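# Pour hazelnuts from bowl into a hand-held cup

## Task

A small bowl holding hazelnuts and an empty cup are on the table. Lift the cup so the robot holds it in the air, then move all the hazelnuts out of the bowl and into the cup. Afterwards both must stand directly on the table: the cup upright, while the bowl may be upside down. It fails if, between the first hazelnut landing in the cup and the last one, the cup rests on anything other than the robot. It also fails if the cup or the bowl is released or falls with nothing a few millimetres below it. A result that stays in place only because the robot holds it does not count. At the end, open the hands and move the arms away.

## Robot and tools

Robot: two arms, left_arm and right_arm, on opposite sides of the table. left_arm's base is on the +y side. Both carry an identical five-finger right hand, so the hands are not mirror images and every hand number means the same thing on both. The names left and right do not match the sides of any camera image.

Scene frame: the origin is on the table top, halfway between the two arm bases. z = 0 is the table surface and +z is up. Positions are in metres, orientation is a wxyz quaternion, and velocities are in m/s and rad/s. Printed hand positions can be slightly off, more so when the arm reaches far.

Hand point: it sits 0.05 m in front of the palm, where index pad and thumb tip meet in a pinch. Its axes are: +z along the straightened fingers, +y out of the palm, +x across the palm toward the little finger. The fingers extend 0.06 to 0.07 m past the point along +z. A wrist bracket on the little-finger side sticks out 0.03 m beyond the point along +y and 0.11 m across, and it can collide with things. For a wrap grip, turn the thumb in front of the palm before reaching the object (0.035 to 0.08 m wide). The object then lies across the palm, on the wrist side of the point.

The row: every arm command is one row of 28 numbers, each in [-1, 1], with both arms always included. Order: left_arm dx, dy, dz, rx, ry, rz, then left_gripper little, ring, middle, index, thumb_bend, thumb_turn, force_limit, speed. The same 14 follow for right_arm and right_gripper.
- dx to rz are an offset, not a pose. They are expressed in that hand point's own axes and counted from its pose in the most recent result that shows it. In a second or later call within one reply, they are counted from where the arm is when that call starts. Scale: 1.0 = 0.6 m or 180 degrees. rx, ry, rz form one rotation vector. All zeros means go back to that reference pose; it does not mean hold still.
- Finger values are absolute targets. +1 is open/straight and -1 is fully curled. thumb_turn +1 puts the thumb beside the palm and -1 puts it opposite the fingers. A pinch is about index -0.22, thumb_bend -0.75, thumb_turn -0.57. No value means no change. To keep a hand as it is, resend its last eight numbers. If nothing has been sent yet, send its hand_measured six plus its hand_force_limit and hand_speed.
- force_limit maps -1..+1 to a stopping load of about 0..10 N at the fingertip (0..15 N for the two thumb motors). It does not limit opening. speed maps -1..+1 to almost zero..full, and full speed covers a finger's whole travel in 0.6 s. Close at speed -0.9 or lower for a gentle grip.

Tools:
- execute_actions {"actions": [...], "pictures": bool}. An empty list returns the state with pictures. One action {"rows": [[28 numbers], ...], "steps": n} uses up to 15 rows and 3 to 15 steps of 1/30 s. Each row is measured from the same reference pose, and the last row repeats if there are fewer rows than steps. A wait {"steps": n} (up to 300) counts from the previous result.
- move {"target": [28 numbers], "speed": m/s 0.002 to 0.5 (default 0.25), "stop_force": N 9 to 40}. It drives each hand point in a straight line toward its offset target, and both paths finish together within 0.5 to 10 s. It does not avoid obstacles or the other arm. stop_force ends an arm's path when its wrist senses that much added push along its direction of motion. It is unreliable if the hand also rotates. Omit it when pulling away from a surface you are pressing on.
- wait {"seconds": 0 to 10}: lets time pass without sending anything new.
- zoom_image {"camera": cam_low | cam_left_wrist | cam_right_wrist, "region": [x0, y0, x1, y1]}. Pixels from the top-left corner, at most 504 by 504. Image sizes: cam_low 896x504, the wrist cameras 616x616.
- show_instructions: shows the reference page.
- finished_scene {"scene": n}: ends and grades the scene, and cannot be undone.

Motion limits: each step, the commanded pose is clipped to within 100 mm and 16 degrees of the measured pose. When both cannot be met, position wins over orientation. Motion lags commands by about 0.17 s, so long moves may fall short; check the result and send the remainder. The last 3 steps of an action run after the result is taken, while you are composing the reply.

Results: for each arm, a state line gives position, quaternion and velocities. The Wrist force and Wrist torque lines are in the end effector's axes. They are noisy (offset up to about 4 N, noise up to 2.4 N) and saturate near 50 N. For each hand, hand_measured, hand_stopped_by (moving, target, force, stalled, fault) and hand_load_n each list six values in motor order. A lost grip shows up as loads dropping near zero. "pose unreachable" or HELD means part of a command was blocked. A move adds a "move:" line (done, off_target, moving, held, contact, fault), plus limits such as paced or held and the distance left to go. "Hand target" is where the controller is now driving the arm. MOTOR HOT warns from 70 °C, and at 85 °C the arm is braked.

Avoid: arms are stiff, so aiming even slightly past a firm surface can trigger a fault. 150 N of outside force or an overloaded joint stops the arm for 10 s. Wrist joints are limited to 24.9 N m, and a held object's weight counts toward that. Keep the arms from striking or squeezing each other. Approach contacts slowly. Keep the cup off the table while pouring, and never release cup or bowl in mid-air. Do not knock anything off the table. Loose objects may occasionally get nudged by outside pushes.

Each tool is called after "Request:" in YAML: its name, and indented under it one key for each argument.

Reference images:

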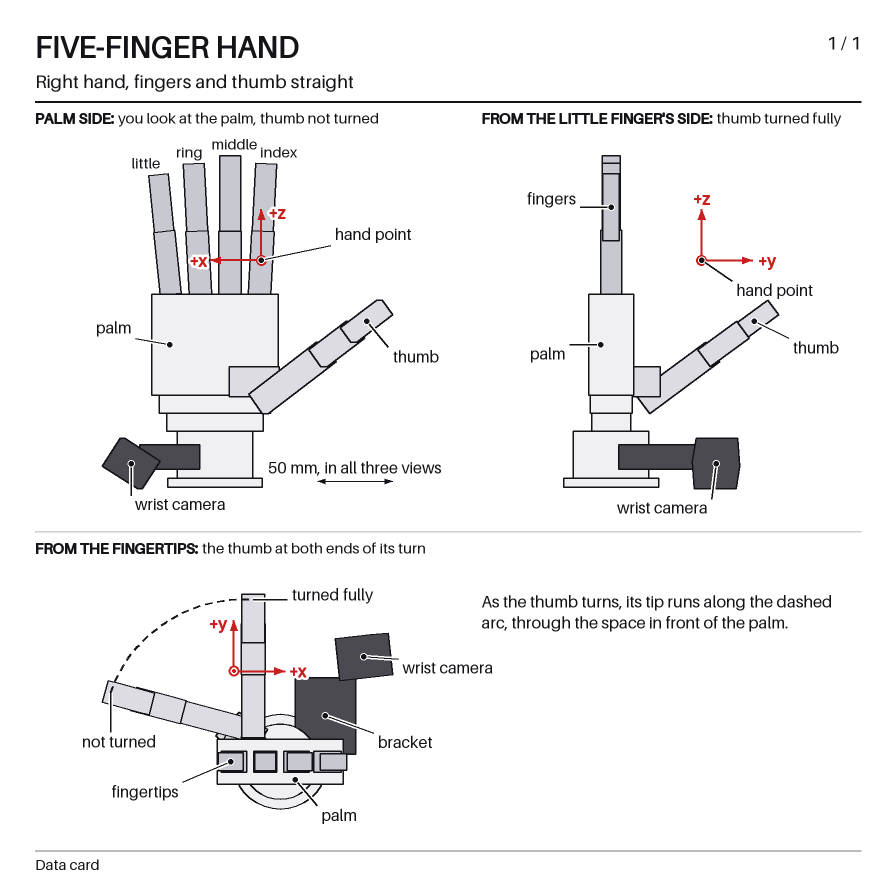

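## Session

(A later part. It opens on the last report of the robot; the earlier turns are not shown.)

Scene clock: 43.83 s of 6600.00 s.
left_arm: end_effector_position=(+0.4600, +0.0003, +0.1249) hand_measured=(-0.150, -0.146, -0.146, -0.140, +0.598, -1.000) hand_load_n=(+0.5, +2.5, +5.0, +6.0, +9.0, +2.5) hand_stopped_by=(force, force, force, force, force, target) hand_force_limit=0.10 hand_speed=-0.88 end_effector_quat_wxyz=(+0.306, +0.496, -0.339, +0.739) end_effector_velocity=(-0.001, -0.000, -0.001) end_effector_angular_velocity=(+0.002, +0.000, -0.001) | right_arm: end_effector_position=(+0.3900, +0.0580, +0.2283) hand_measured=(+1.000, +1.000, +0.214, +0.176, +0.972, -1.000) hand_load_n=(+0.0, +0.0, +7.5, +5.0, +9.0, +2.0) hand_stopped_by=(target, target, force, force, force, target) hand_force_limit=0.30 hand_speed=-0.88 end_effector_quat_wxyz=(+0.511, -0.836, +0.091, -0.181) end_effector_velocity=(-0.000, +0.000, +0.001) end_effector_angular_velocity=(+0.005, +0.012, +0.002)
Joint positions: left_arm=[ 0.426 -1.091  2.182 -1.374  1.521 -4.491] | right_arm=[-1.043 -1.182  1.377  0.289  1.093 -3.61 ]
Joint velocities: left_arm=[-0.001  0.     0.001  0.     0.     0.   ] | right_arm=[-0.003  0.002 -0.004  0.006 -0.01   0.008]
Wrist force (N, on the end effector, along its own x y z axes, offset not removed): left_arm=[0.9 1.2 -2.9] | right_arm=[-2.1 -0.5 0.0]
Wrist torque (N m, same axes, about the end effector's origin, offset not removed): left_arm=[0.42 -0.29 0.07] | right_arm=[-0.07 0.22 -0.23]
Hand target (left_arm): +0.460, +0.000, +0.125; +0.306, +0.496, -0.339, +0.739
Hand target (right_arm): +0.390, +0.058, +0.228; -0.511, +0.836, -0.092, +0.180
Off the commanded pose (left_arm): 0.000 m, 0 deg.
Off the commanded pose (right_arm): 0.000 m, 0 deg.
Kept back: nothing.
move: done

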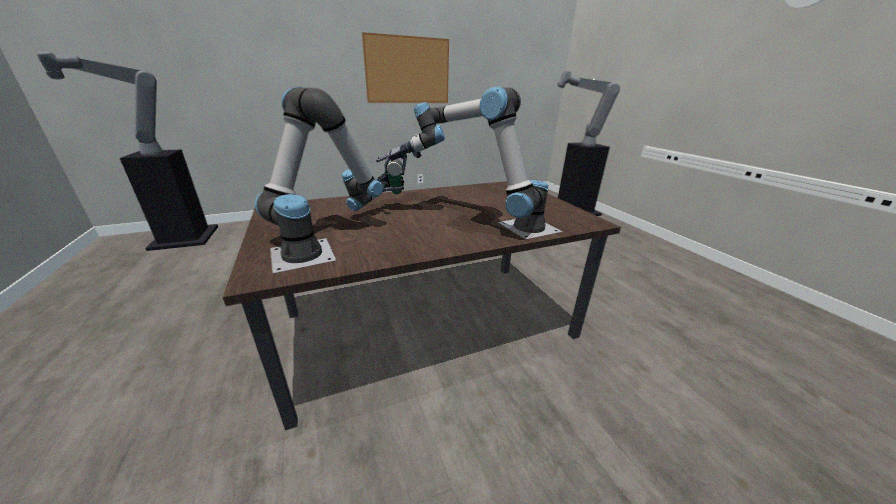

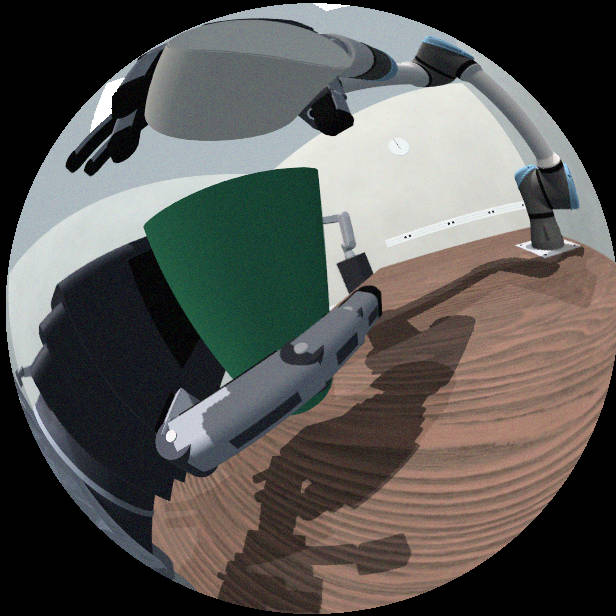

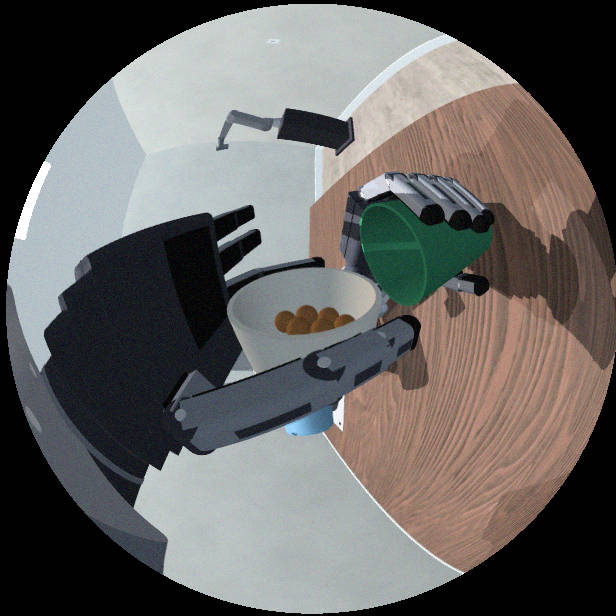

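Request:
move:
  target: [0,0,0,0,0,0,-0.8,-0.85,-0.85,-0.85,0.3,-1,0.1,-0.88, 0.007,0.0137,0.0064,0,0,0,1,1,-0.85,-0.8,0.5,-1,0.3,-0.88]
  speed: 0.02

Scene clock: 44.93 s of 6600.00 s.
left_arm: end_effector_position=(+0.4600, +0.0003, +0.1249) hand_measured=(-0.150, -0.146, -0.146, -0.140, +0.598, -1.000) hand_load_n=(+0.5, +2.5, +5.0, +6.0, +9.0, +2.5) hand_stopped_by=(force, force, force, force, force, target) hand_force_limit=0.10 hand_speed=-0.88 end_effector_quat_wxyz=(+0.306, +0.496, -0.339, +0.739) end_effector_velocity=(+0.001, +0.001, -0.001) end_effector_angular_velocity=(+0.001, +0.000, +0.001) | right_arm: end_effector_position=(+0.3955, +0.0560, +0.2204) hand_measured=(+1.000, +1.000, +0.214, +0.176, +0.972, -1.000) hand_load_n=(+0.0, +0.0, +7.5, +5.0, +9.0, +2.0) hand_stopped_by=(target, target, force, force, force, target) hand_force_limit=0.30 hand_speed=-0.88 end_effector_quat_wxyz=(+0.511, -0.836, +0.091, -0.181) end_effector_velocity=(-0.000, +0.000, -0.000) end_effector_angular_velocity=(+0.001, -0.002, +0.002)
Joint positions: left_arm=[ 0.426 -1.091  2.182 -1.374  1.521 -4.491] | right_arm=[-1.053 -1.172  1.384  0.274  1.084 -3.615]
Joint velocities: left_arm=[0.001 0.001 0.    0.    0.001 0.   ] | right_arm=[-0.     0.     0.002 -0.003 -0.003 -0.001]
Wrist force (N, on the end effector, along its own x y z axes, offset not removed): left_arm=[1.0 1.9 -0.2] | right_arm=[-1.4 -0.5 0.9]
Wrist torque (N m, same axes, about the end effector's origin, offset not removed): left_arm=[0.39 -0.26 0.04] | right_arm=[-0.28 0.10 -0.13]
Hand target (left_arm): +0.460, +0.000, +0.125; +0.306, +0.496, -0.339, +0.739
Hand target (right_arm): +0.396, +0.056, +0.220; -0.511, +0.836, -0.091, +0.181
Off the commanded pose (left_arm): 0.000 m, 0 deg.
Off the commanded pose (right_arm): 0.000 m, 0 deg.
Kept back: nothing.
move: done

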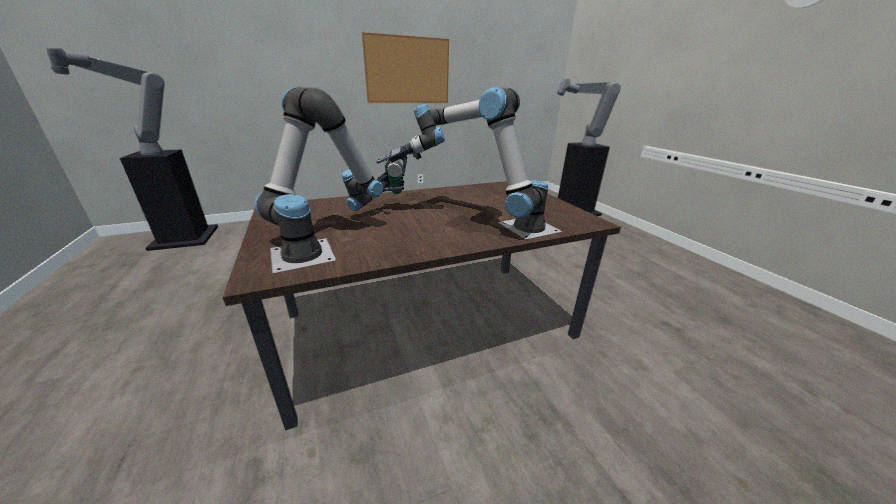

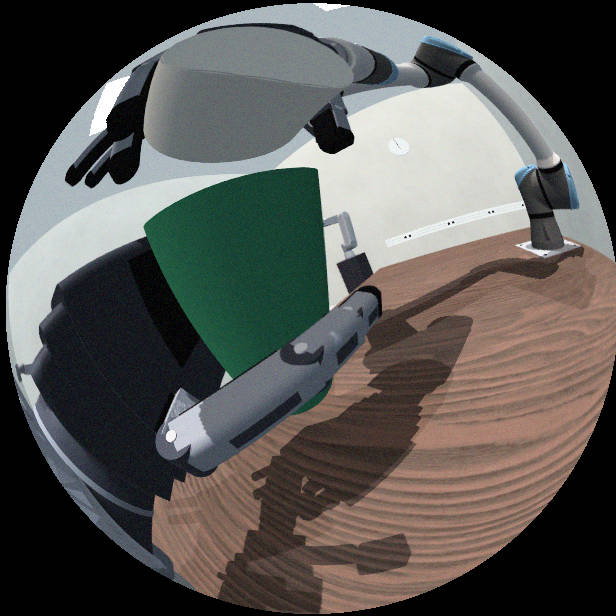

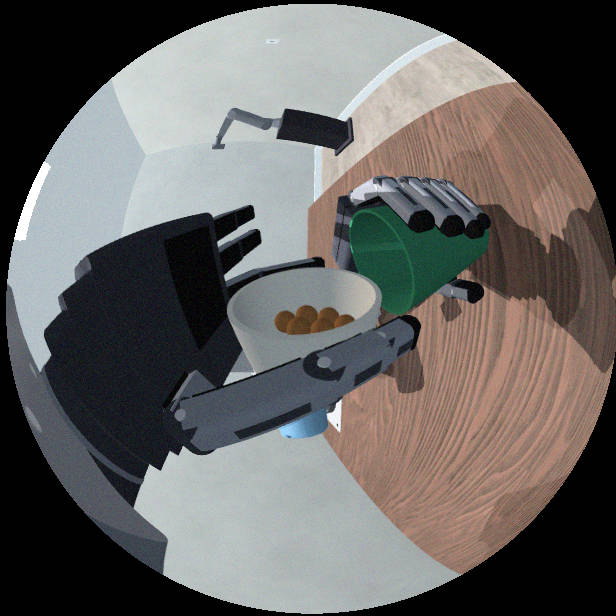

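Request:
move:
  target: [0,0,0,0,0,0,-0.8,-0.85,-0.85,-0.85,0.3,-1,0.1,-0.88, 0.0057,-0.0029,-0.0013,0,-0.0235,0.0504,1,1,-0.85,-0.8,0.5,-1,0.3,-0.88]
  speed: 0.03

Request:
zoom_image:
  camera: "cam_right_wrist"
  region: [220, 160, 500, 400]

Scene clock: 48.30 s of 6600.00 s.
left_arm: end_effector_position=(+0.4600, +0.0003, +0.1249) hand_measured=(-0.150, -0.146, -0.146, -0.140, +0.598, -1.000) hand_load_n=(+0.5, +2.5, +4.5, +5.0, +8.5, +3.0) hand_stopped_by=(force, force, force, force, force, target) hand_force_limit=0.10 hand_speed=-0.88 end_effector_quat_wxyz=(+0.306, +0.496, -0.339, +0.739) end_effector_velocity=(-0.000, -0.001, -0.000) end_effector_angular_velocity=(+0.000, -0.000, -0.001) | right_arm: end_effector_position=(+0.3983, +0.0551, +0.2230) hand_measured=(+1.000, +1.000, +0.214, +0.176, +0.972, -1.000) hand_load_n=(+0.0, +0.0, +7.5, +5.0, +9.0, +2.0) hand_stopped_by=(target, target, force, force, force, target) hand_force_limit=0.30 hand_speed=-0.88 end_effector_quat_wxyz=(+0.526, -0.832, +0.138, -0.110) end_effector_velocity=(+0.000, +0.000, +0.001) end_effector_angular_velocity=(+0.006, +0.009, +0.001)
Joint positions: left_arm=[ 0.426 -1.091  2.182 -1.374  1.521 -4.491] | right_arm=[-1.101 -1.131  1.329  0.337  0.975 -3.504]
Joint velocities: left_arm=[-0.001  0.001 -0.    -0.    -0.     0.001] | right_arm=[-0.003  0.003 -0.005  0.003 -0.009  0.007]
Wrist force (N, on the end effector, along its own x y z axes, offset not removed): left_arm=[0.7 0.9 -1.2] | right_arm=[-1.4 1.2 1.7]
Wrist torque (N m, same axes, about the end effector's origin, offset not removed): left_arm=[0.19 -0.37 -0.06] | right_arm=[-0.09 0.05 -0.12]
Hand target (left_arm): +0.460, +0.000, +0.125; +0.306, +0.496, -0.339, +0.739
Hand target (right_arm): +0.398, +0.055, +0.223; -0.526, +0.832, -0.138, +0.109
Off the commanded pose (left_arm): 0.000 m, 0 deg.
Off the commanded pose (right_arm): 0.000 m, 0 deg.
Kept back: nothing.
move: done

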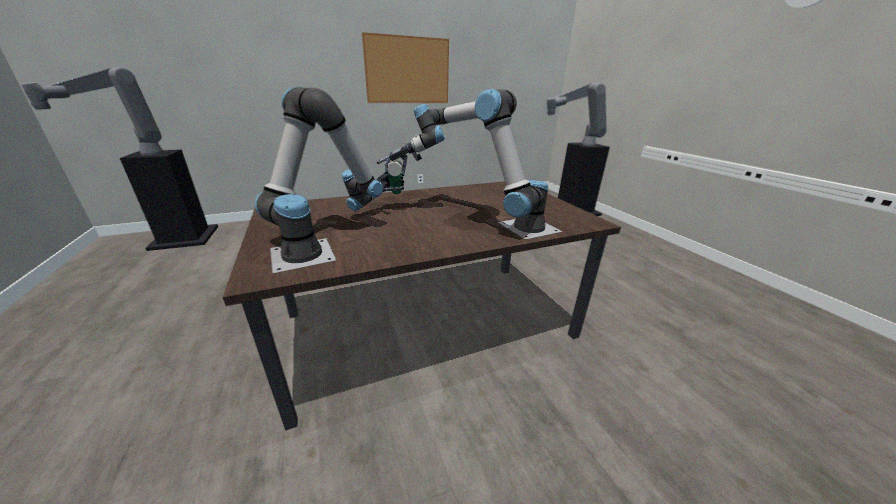

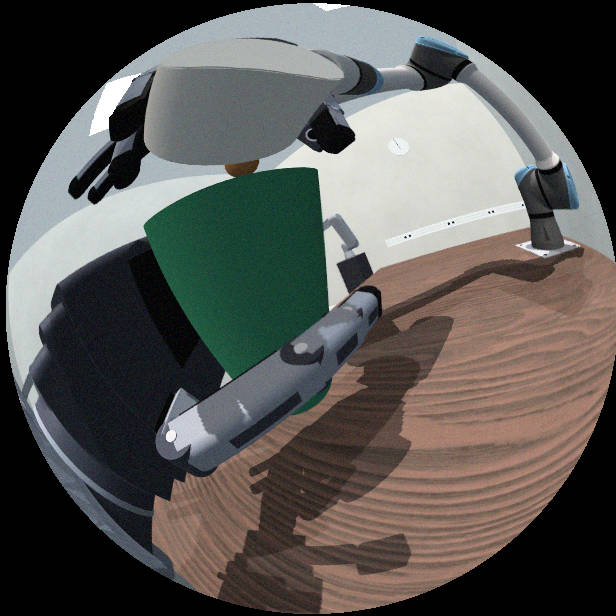

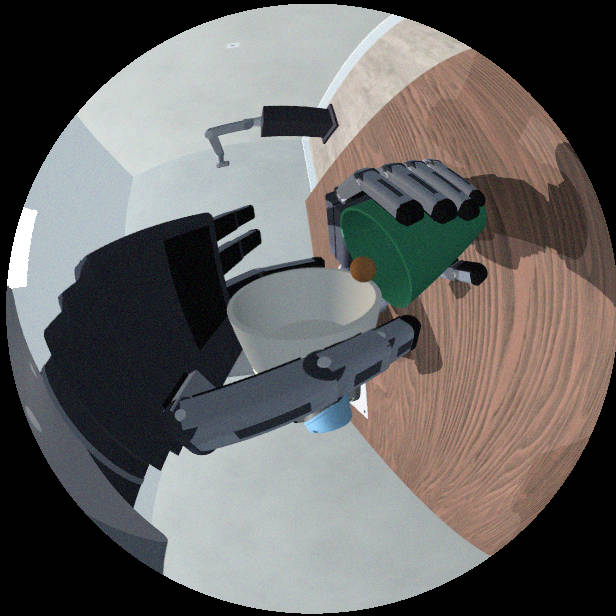

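Region (220, 160, 500, 400) of cam_right_wrist's 616x616 image, scaled by 1.800, with more detail than that image has; it fills the top 432 rows of this view, and the rest is white.

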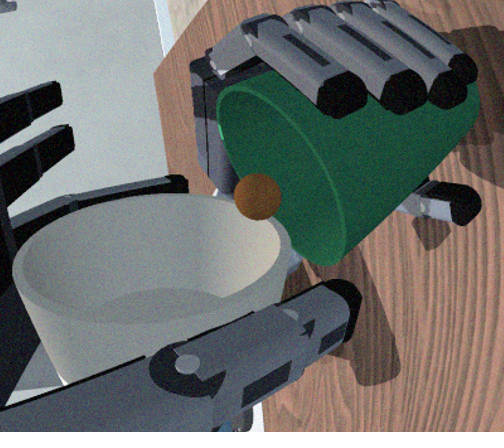

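Request:
move:
  target: [0,0,0,0,0,0,-0.8,-0.85,-0.85,-0.85,0.3,-1,0.1,-0.88, 0.005,-0.009,-0.004,0,-0.016,0.035,1,1,-0.85,-0.8,0.5,-1,0.3,-0.88]
  speed: 0.1

Scene clock: 49.50 s of 6600.00 s.
left_arm: end_effector_position=(+0.4600, +0.0003, +0.1249) hand_measured=(-0.150, -0.146, -0.146, -0.140, +0.598, -1.000) hand_load_n=(+0.5, +2.5, +4.5, +5.0, +8.5, +3.0) hand_stopped_by=(force, force, force, force, force, target) hand_force_limit=0.10 hand_speed=-0.88 end_effector_quat_wxyz=(+0.306, +0.496, -0.339, +0.739) end_effector_velocity=(+0.001, +0.000, -0.000) end_effector_angular_velocity=(+0.000, +0.000, +0.002) | right_arm: end_effector_position=(+0.4009, +0.0542, +0.2289) hand_measured=(+1.000, +1.000, +0.214, +0.176, +0.972, -1.000) hand_load_n=(+0.0, +0.0, +7.5, +5.0, +9.0, +1.5) hand_stopped_by=(target, target, force, force, force, target) hand_force_limit=0.30 hand_speed=-0.88 end_effector_quat_wxyz=(+0.535, -0.826, +0.170, -0.060) end_effector_velocity=(+0.000, +0.000, +0.000) end_effector_angular_velocity=(+0.004, +0.012, +0.000)
Joint positions: left_arm=[ 0.426 -1.091  2.182 -1.374  1.521 -4.491] | right_arm=[-1.133 -1.101  1.284  0.384  0.901 -3.427]
Joint velocities: left_arm=[ 0.001  0.001 -0.     0.    -0.001  0.   ] | right_arm=[-0.003  0.004 -0.005  0.005 -0.007  0.008]
Wrist force (N, on the end effector, along its own x y z axes, offset not removed): left_arm=[0.1 0.7 -1.0] | right_arm=[-1.2 0.4 1.4]
Wrist torque (N m, same axes, about the end effector's origin, offset not removed): left_arm=[0.25 -0.10 -0.17] | right_arm=[-0.04 0.04 -0.28]
Hand target (left_arm): +0.460, +0.000, +0.125; +0.306, +0.496, -0.339, +0.739
Hand target (right_arm): +0.401, +0.054, +0.229; -0.535, +0.826, -0.170, +0.060
Off the commanded pose (left_arm): 0.000 m, 0 deg.
Off the commanded pose (right_arm): 0.000 m, 0 deg.
Kept back: nothing.
move: done

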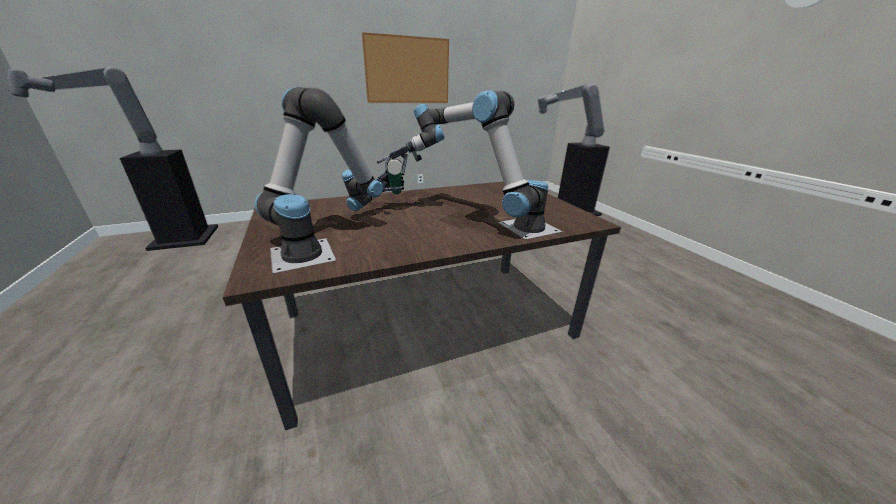

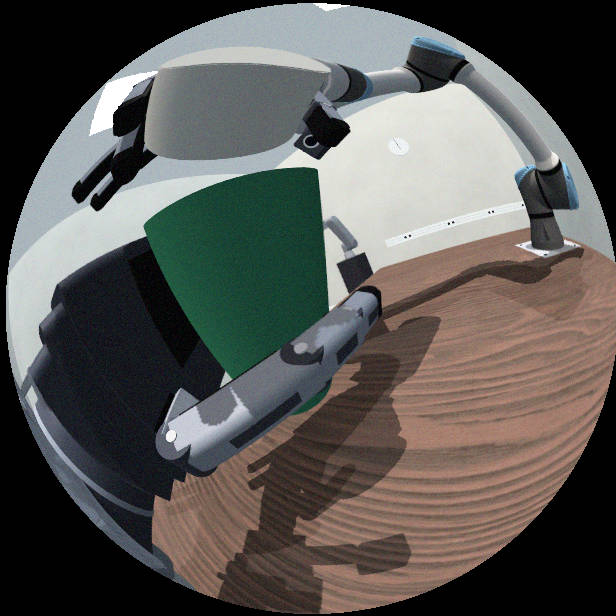

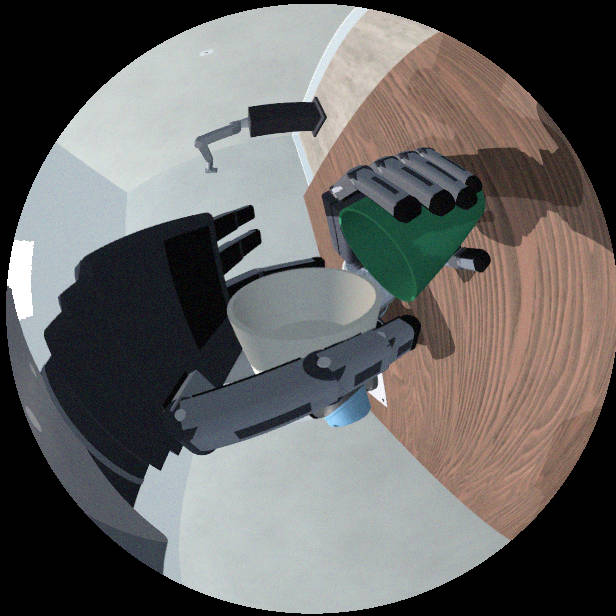

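Request:
move:
  target: [-0.119,-0.119,-0.101,0,-0.0911,-0.0638,-0.8,-0.85,-0.85,-0.85,0.3,-1,0.1,-0.88, 0.183,0.103,-0.181,-0.081,0.1977,-0.2159,1,1,-0.85,-0.8,0.5,-1,0.3,-0.88]
  speed: 0.3

Scene clock: 52.07 s of 6600.00 s.
left_arm: end_effector_position=(+0.5071, +0.0823, +0.0551) hand_measured=(-0.150, -0.146, -0.146, -0.140, +0.598, -1.000) hand_load_n=(+0.5, +2.5, +4.5, +5.0, +8.5, +3.0) hand_stopped_by=(force, force, force, force, force, target) hand_force_limit=0.10 hand_speed=-0.88 end_effector_quat_wxyz=(+0.327, +0.627, -0.327, +0.627) end_effector_velocity=(+0.001, +0.001, -0.001) end_effector_angular_velocity=(+0.001, +0.004, +0.000) | right_arm: end_effector_position=(+0.4597, -0.1001, +0.2099) hand_measured=(+1.000, +1.000, +0.214, +0.176, +0.972, -1.000) hand_load_n=(+0.0, +0.0, +7.5, +5.0, +8.5, +2.5) hand_stopped_by=(target, target, force, force, force, target) hand_force_limit=0.30 hand_speed=-0.88 end_effector_quat_wxyz=(+0.304, -0.836, +0.049, -0.453) end_effector_velocity=(+0.000, -0.001, -0.001) end_effector_angular_velocity=(-0.006, -0.009, -0.002)
Joint positions: left_arm=[ 0.643 -1.051  2.13  -1.077  1.706 -4.712] | right_arm=[-1.074 -1.346  1.654  0.108  1.597 -4.052]
Joint velocities: left_arm=[ 0.003  0.001 -0.002  0.005  0.003 -0.002] | right_arm=[ 0.001 -0.001  0.008 -0.011  0.006 -0.008]
Wrist force (N, on the end effector, along its own x y z axes, offset not removed): left_arm=[0.8 -0.4 -0.8] | right_arm=[0.3 1.4 0.4]
Wrist torque (N m, same axes, about the end effector's origin, offset not removed): left_arm=[-0.22 -0.24 0.03] | right_arm=[0.18 -0.28 0.11]
Hand target (left_arm): +0.507, +0.082, +0.055; +0.327, +0.627, -0.327, +0.627
Hand target (right_arm): +0.460, -0.100, +0.210; -0.304, +0.836, -0.049, +0.454
Off the commanded pose (left_arm): 0.000 m, 0 deg.
Off the commanded pose (right_arm): 0.000 m, 0 deg.
Kept back: nothing.
move: done

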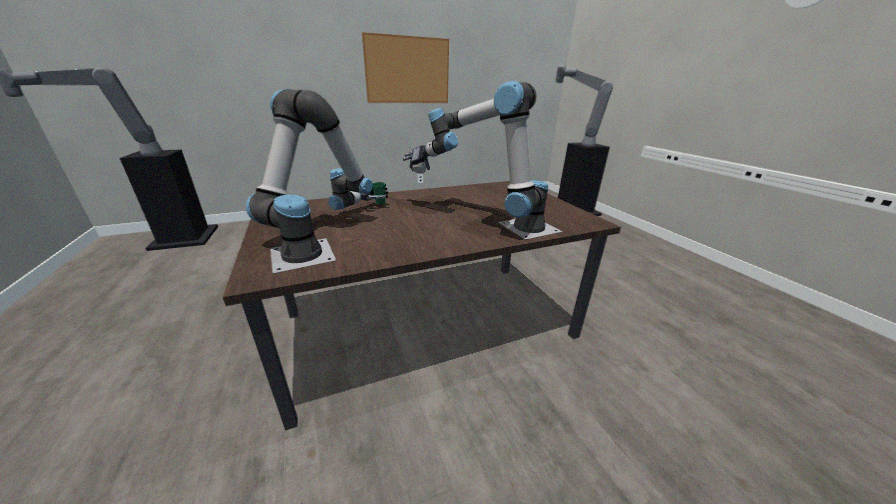

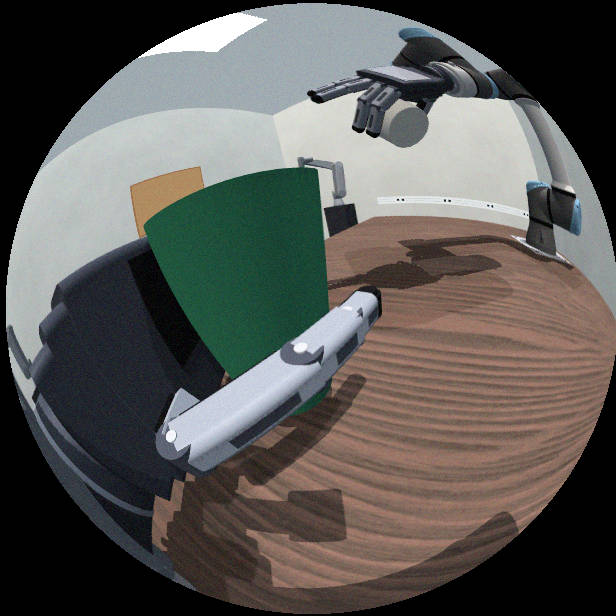

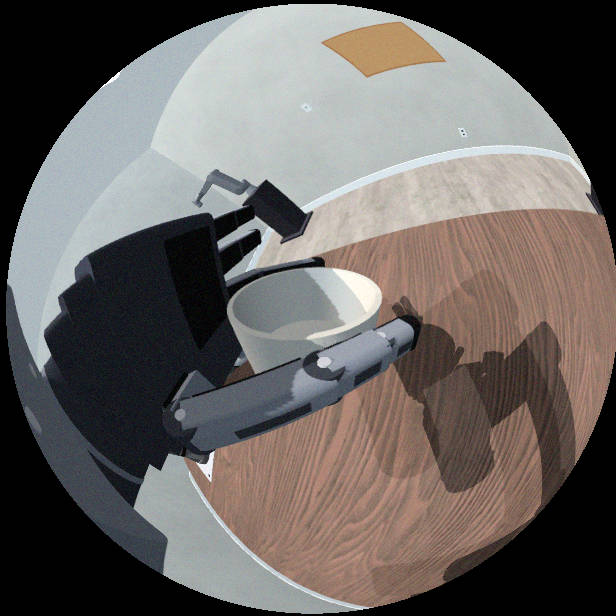

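Request:
zoom_image:
  camera: "cam_low"
  region: [220, 150, 630, 310]

Region (220, 150, 630, 310) of cam_low's 896x504 image, scaled by 1.229, with more detail than that image has; it fills the top 197 rows of this view, and the rest is white.

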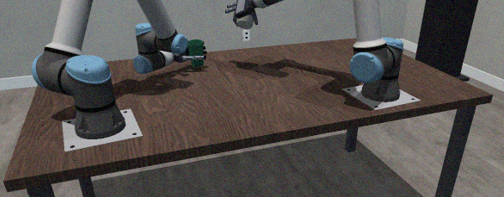

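Request:
move:
  target: [-0.0218,0,0,0,0,0,-0.8,-0.85,-0.85,-0.85,0.3,-1,0.1,-0.88, -0.0848,0.3077,0.1667,-0.0664,0.1621,-0.1772,1,1,-0.85,-0.8,0.5,-1,0.3,-0.88]
  speed: 0.3

Scene clock: 54.33 s of 6600.00 s.
left_arm: end_effector_position=(+0.5071, +0.0823, +0.0420) hand_measured=(-0.150, -0.146, -0.146, -0.140, +0.598, -1.000) hand_load_n=(+0.5, +2.5, +4.5, +5.0, +8.5, +3.0) hand_stopped_by=(force, force, force, force, force, target) hand_force_limit=0.10 hand_speed=-0.88 end_effector_quat_wxyz=(+0.327, +0.627, -0.327, +0.627) end_effector_velocity=(-0.000, +0.000, -0.000) end_effector_angular_velocity=(+0.001, +0.001, -0.000) | right_arm: end_effector_position=(+0.5445, -0.1851, +0.0304) hand_measured=(+1.000, +1.000, +0.214, +0.176, +0.972, -1.000) hand_load_n=(+0.0, +0.0, +7.5, +5.0, +8.5, +2.5) hand_stopped_by=(target, target, force, force, force, target) hand_force_limit=0.30 hand_speed=-0.88 end_effector_quat_wxyz=(-0.061, +0.705, +0.060, +0.704) end_effector_velocity=(+0.002, +0.000, -0.001) end_effector_angular_velocity=(-0.001, -0.011, +0.000)
Joint positions: left_arm=[ 0.643 -1.019  2.131 -1.111  1.706 -4.712] | right_arm=[-1.078 -0.927  1.98  -1.051  1.957 -4.71 ]
Joint velocities: left_arm=[ 0.     0.001 -0.     0.001  0.    -0.   ] | right_arm=[-0.002  0.01  -0.001 -0.021 -0.002 -0.008]
Wrist force (N, on the end effector, along its own x y z axes, offset not removed): left_arm=[0.0 0.0 1.3] | right_arm=[-1.5 1.6 0.4]
Wrist torque (N m, same axes, about the end effector's origin, offset not removed): left_arm=[-0.14 -0.21 -0.06] | right_arm=[0.33 -0.04 -0.01]
Hand target (left_arm): +0.507, +0.082, +0.042; +0.327, +0.627, -0.327, +0.627
Hand target (right_arm): +0.545, -0.185, +0.030; -0.061, +0.705, +0.060, +0.704
Off the commanded pose (left_arm): 0.000 m, 0 deg.
Off the commanded pose (right_arm): 0.000 m, 0 deg.
Kept back: nothing.
move: done

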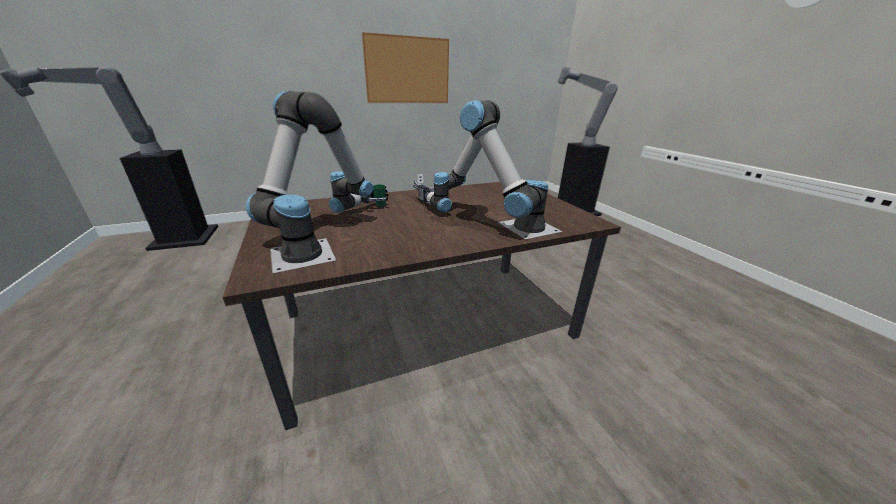

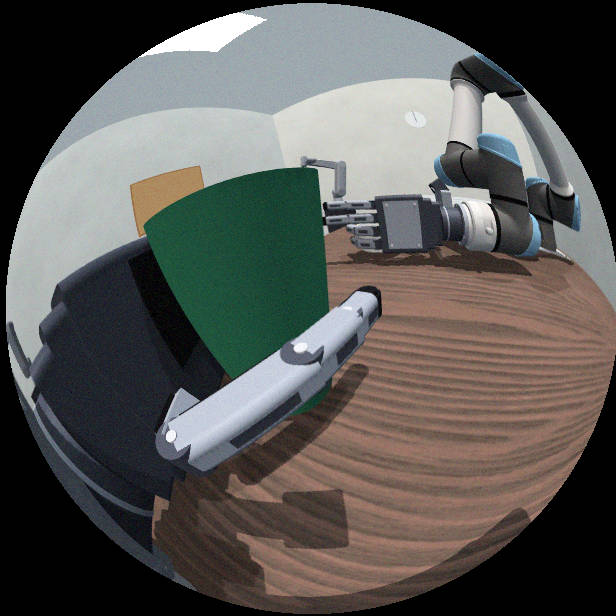

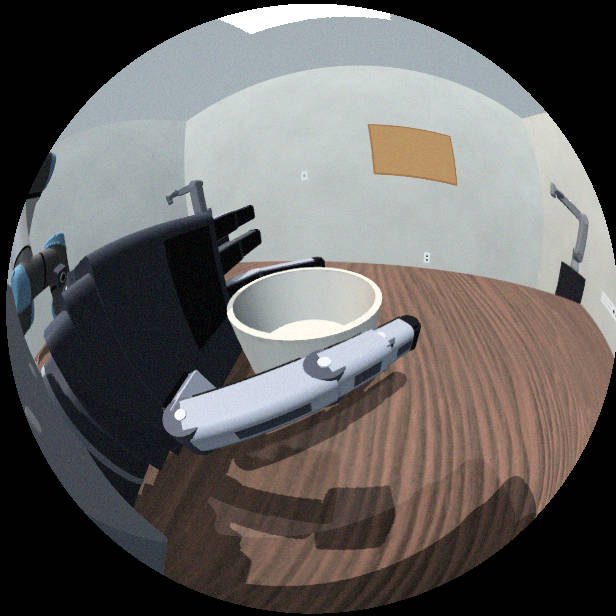

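Lower slowly to the pick heights with a force stop.

Request:
move:
  target: [-0.0135,0,0,0,0,0,-0.8,-0.85,-0.85,-0.85,0.3,-1,0.1,-0.88, -0.0215,0,0,0,0,0,1,1,-0.85,-0.8,0.5,-1,0.3,-0.88]
  speed: 0.015
  stop_force: 10

Scene clock: 55.83 s of 6600.00 s.
left_arm: end_effector_position=(+0.5071, +0.0823, +0.0340) hand_measured=(-0.150, -0.146, -0.146, -0.140, +0.598, -1.000) hand_load_n=(+1.0, +3.0, +4.5, +5.0, +8.5, +2.0) hand_stopped_by=(force, force, force, force, force, target) hand_force_limit=0.10 hand_speed=-0.88 end_effector_quat_wxyz=(+0.327, +0.627, -0.327, +0.627) end_effector_velocity=(-0.000, -0.000, -0.000) end_effector_angular_velocity=(+0.000, +0.000, +0.000) | right_arm: end_effector_position=(+0.5445, -0.1852, +0.0180) hand_measured=(+1.000, +1.000, +0.214, +0.176, +0.972, -1.000) hand_load_n=(+0.0, +0.0, +7.0, +4.0, +9.0, +0.0) hand_stopped_by=(target, target, force, force, force, target) hand_force_limit=0.30 hand_speed=-0.88 end_effector_quat_wxyz=(-0.061, +0.705, +0.060, +0.704) end_effector_velocity=(-0.000, +0.000, +0.001) end_effector_angular_velocity=(+0.000, +0.001, +0.000)
Joint positions: left_arm=[ 0.643 -0.999  2.131 -1.131  1.706 -4.712] | right_arm=[-1.078 -0.898  1.979 -1.079  1.957 -4.71 ]
Joint velocities: left_arm=[-0.     0.001 -0.    -0.001 -0.    -0.   ] | right_arm=[ 0.001 -0.003 -0.001  0.004  0.     0.001]
Wrist force (N, on the end effector, along its own x y z axes, offset not removed): left_arm=[5.1 1.6 1.1] | right_arm=[8.9 2.5 -5.2]
Wrist torque (N m, same axes, about the end effector's origin, offset not removed): left_arm=[0.14 -0.46 0.14] | right_arm=[0.41 0.30 0.22]
Hand target (left_arm): +0.507, +0.082, +0.034; +0.327, +0.627, -0.327, +0.627
Hand target (right_arm): +0.545, -0.185, +0.018; -0.061, +0.705, +0.060, +0.704
Off the commanded pose (left_arm): 0.000 m, 0 deg.
Off the commanded pose (right_arm): 0.001 m, 0 deg.
Kept back: nothing.
move: contact (right_arm)

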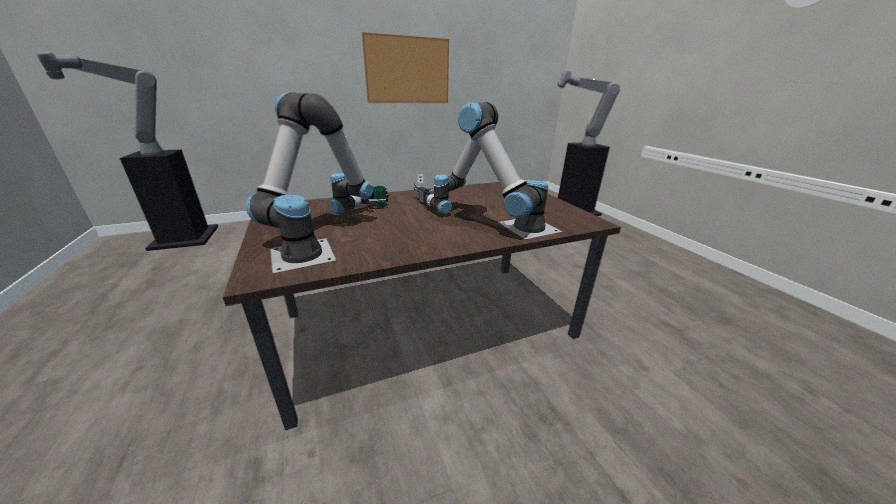

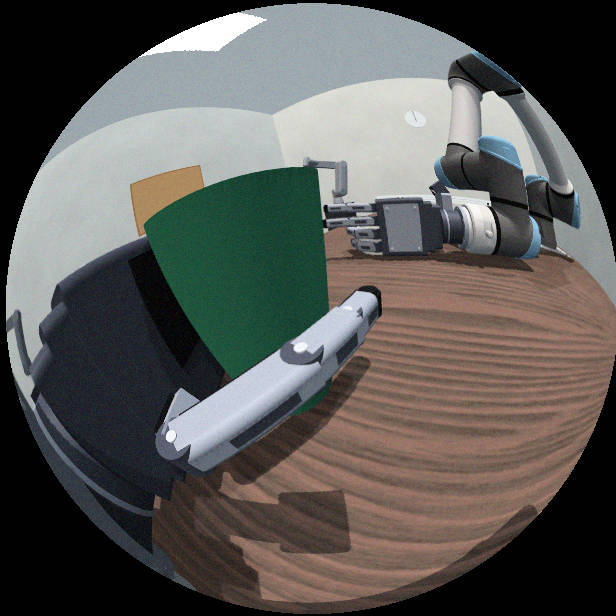

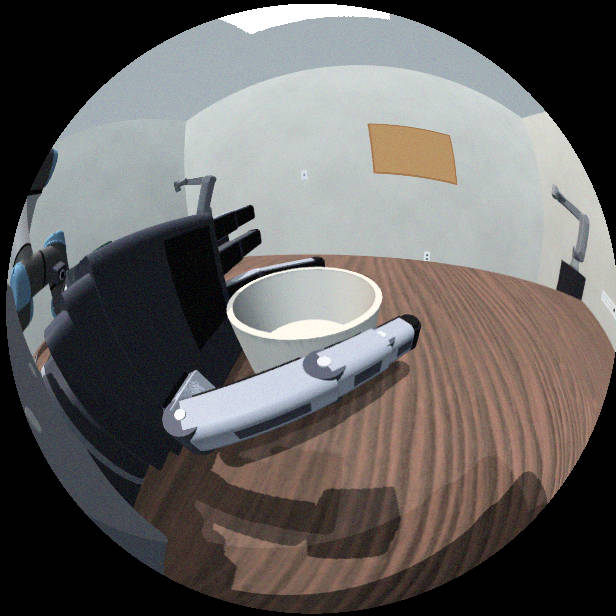

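Both are on the table. Release, then back off.

Request:
move:
  target: [0,0,0,0,0,0,1,1,1,1,1,-1,0.1,-0.4, 0.001,0,0,0,0,0,1,1,1,1,1,-1,0.3,-0.4]

Request:
move:
  target: [0,-0.02,-0.04,0,0,0,1,1,1,1,1,-1,0.1,-0.4, 0.003,-0.02,-0.04,0,0,0,1,1,1,1,1,-1,0.3,-0.4]
  speed: 0.08

Scene clock: 57.50 s of 6600.00 s.
left_arm: end_effector_position=(+0.5071, +0.0823, +0.0339) hand_measured=(+1.000, +1.000, +1.000, +1.000, +1.000, -1.000) hand_load_n=(+0.0, +0.0, +0.0, +0.0, +0.0, +0.0) hand_stopped_by=(target, target, target, target, target, target) hand_force_limit=0.10 hand_speed=-0.40 end_effector_quat_wxyz=(+0.327, +0.627, -0.327, +0.627) end_effector_velocity=(-0.000, -0.000, +0.000) end_effector_angular_velocity=(-0.000, +0.000, -0.001) | right_arm: end_effector_position=(+0.5445, -0.1852, +0.0186) hand_measured=(+1.000, +1.000, +1.000, +1.000, +1.000, -1.000) hand_load_n=(+0.0, +0.0, +0.0, +0.0, +0.0, +0.5) hand_stopped_by=(target, target, target, target, target, target) hand_force_limit=0.30 hand_speed=-0.40 end_effector_quat_wxyz=(-0.061, +0.705, +0.060, +0.704) end_effector_velocity=(-0.000, +0.000, -0.001) end_effector_angular_velocity=(-0.001, +0.001, -0.000)
Joint positions: left_arm=[ 0.643 -0.999  2.131 -1.131  1.706 -4.712] | right_arm=[-1.078 -0.9    1.979 -1.078  1.957 -4.71 ]
Joint velocities: left_arm=[-0.     0.    -0.    -0.     0.001 -0.   ] | right_arm=[ 0.001  0.002 -0.    -0.001  0.001 -0.   ]
Wrist force (N, on the end effector, along its own x y z axes, offset not removed): left_arm=[2.3 0.2 -0.6] | right_arm=[-0.4 0.1 0.8]
Wrist torque (N m, same axes, about the end effector's origin, offset not removed): left_arm=[0.02 -0.45 -0.04] | right_arm=[0.09 -0.19 0.06]
Hand target (left_arm): +0.507, +0.082, +0.034; +0.327, +0.627, -0.327, +0.627
Hand target (right_arm): +0.545, -0.185, +0.019; -0.061, +0.705, +0.060, +0.704
Off the commanded pose (left_arm): 0.000 m, 0 deg.
Off the commanded pose (right_arm): 0.000 m, 0 deg.
Kept back: nothing.
move: done

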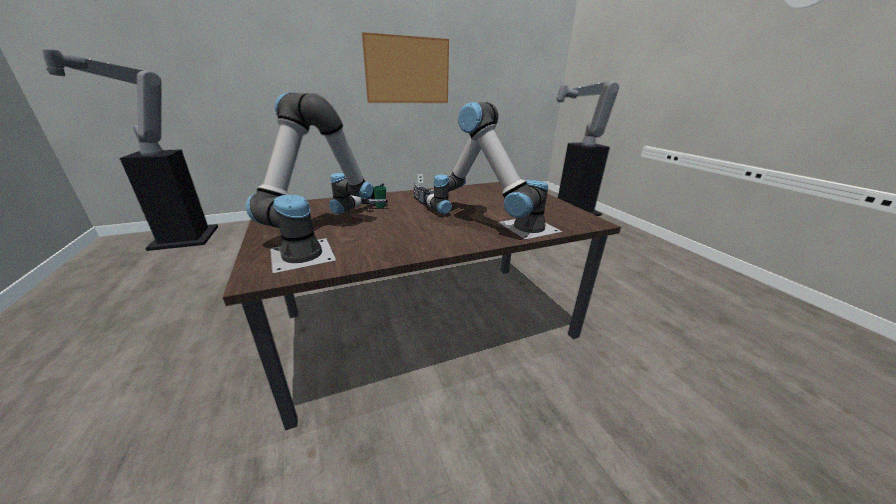

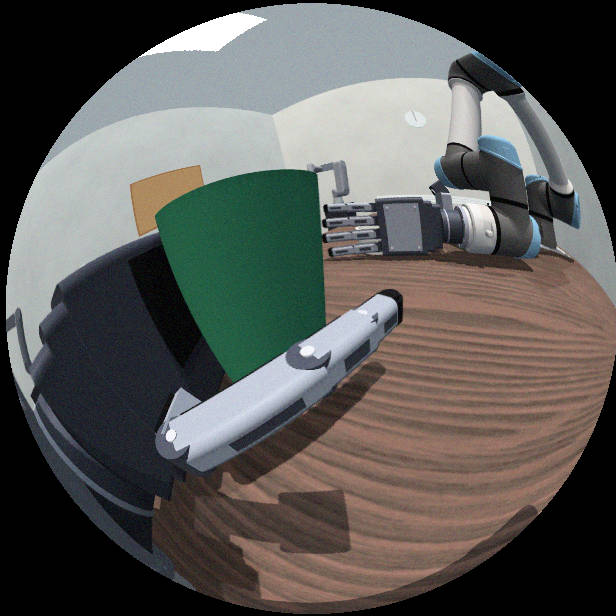

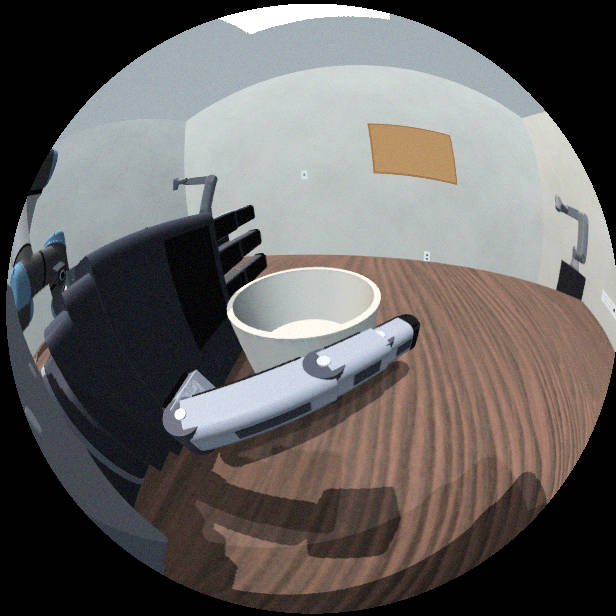

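Scene clock: 58.37 s of 6600.00 s.
left_arm: end_effector_position=(+0.5032, +0.1087, +0.0339) hand_measured=(+1.000, +1.000, +1.000, +1.000, +1.000, -1.000) hand_load_n=(+0.0, +0.0, +0.0, +0.0, +0.0, +0.0) hand_stopped_by=(target, target, target, target, target, target) hand_force_limit=0.10 hand_speed=-0.40 end_effector_quat_wxyz=(+0.327, +0.627, -0.327, +0.627) end_effector_velocity=(-0.001, +0.002, -0.000) end_effector_angular_velocity=(+0.000, -0.000, -0.001) | right_arm: end_effector_position=(+0.5190, -0.1775, +0.0204) hand_measured=(+1.000, +1.000, +1.000, +1.000, +1.000, -1.000) hand_load_n=(+0.0, +0.0, +0.0, +0.0, +0.0, +0.0) hand_stopped_by=(target, target, target, target, target, target) hand_force_limit=0.30 hand_speed=-0.40 end_effector_quat_wxyz=(-0.061, +0.705, +0.060, +0.704) end_effector_velocity=(-0.002, +0.000, +0.000) end_effector_angular_velocity=(-0.001, -0.001, -0.001)
Joint positions: left_arm=[ 0.682 -1.018  2.177 -1.158  1.746 -4.712] | right_arm=[-1.032 -0.917  2.011 -1.092  2.003 -4.71 ]
Joint velocities: left_arm=[ 0.002 -0.001  0.003 -0.002  0.003  0.   ] | right_arm=[ 0.004 -0.001  0.003 -0.002  0.004 -0.001]
Wrist force (N, on the end effector, along its own x y z axes, offset not removed): left_arm=[2.2 5.1 0.4] | right_arm=[-0.8 -0.6 1.3]
Wrist torque (N m, same axes, about the end effector's origin, offset not removed): left_arm=[0.74 -0.54 0.15] | right_arm=[-0.12 -0.03 -0.04]
Hand target (left_arm): +0.503, +0.109, +0.034; +0.327, +0.627, -0.327, +0.627
Hand target (right_arm): +0.519, -0.177, +0.020; -0.061, +0.705, +0.060, +0.704
Off the commanded pose (left_arm): 0.000 m, 0 deg.
Off the commanded pose (right_arm): 0.000 m, 0 deg.
Kept back: nothing.
move: done

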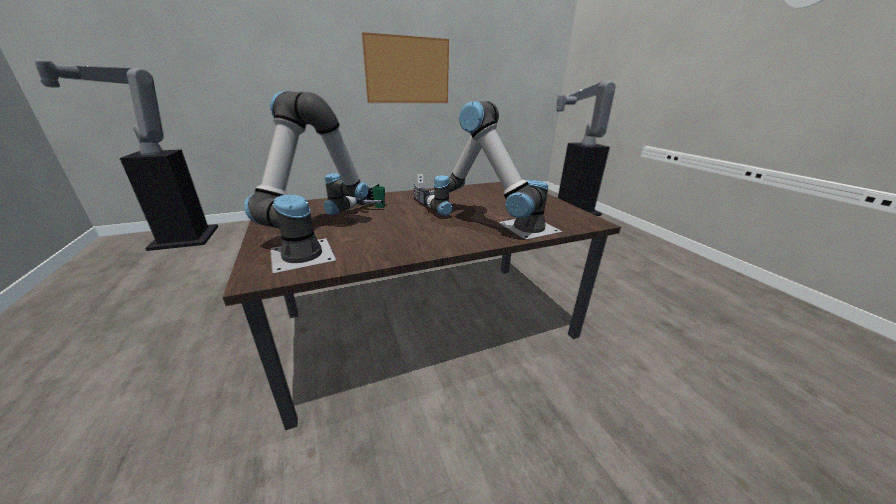

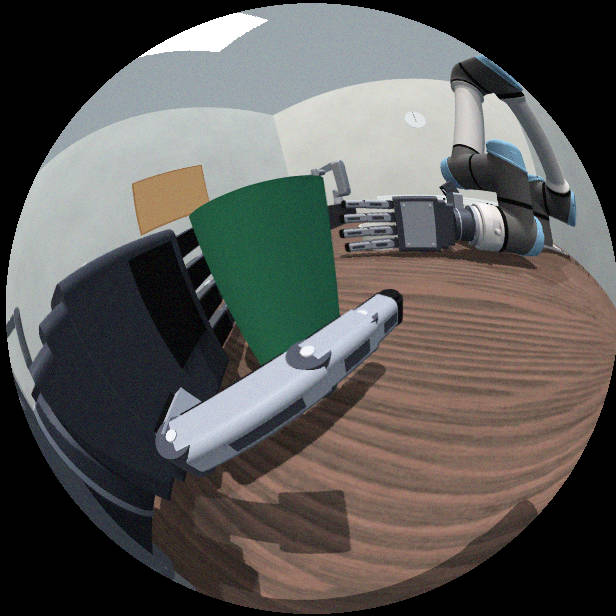

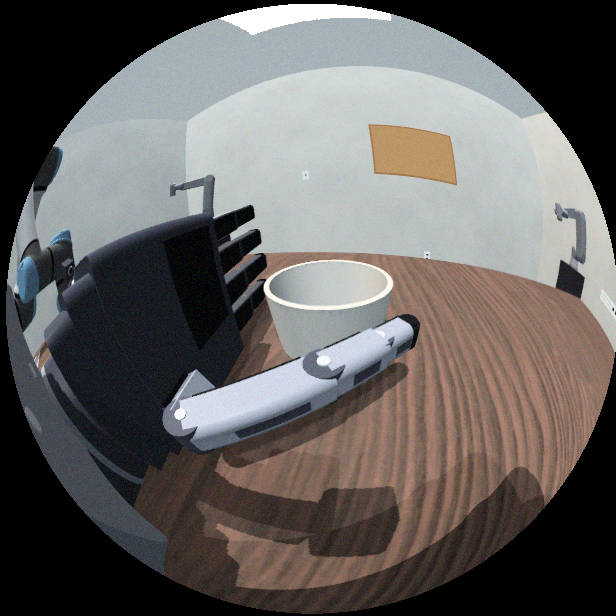

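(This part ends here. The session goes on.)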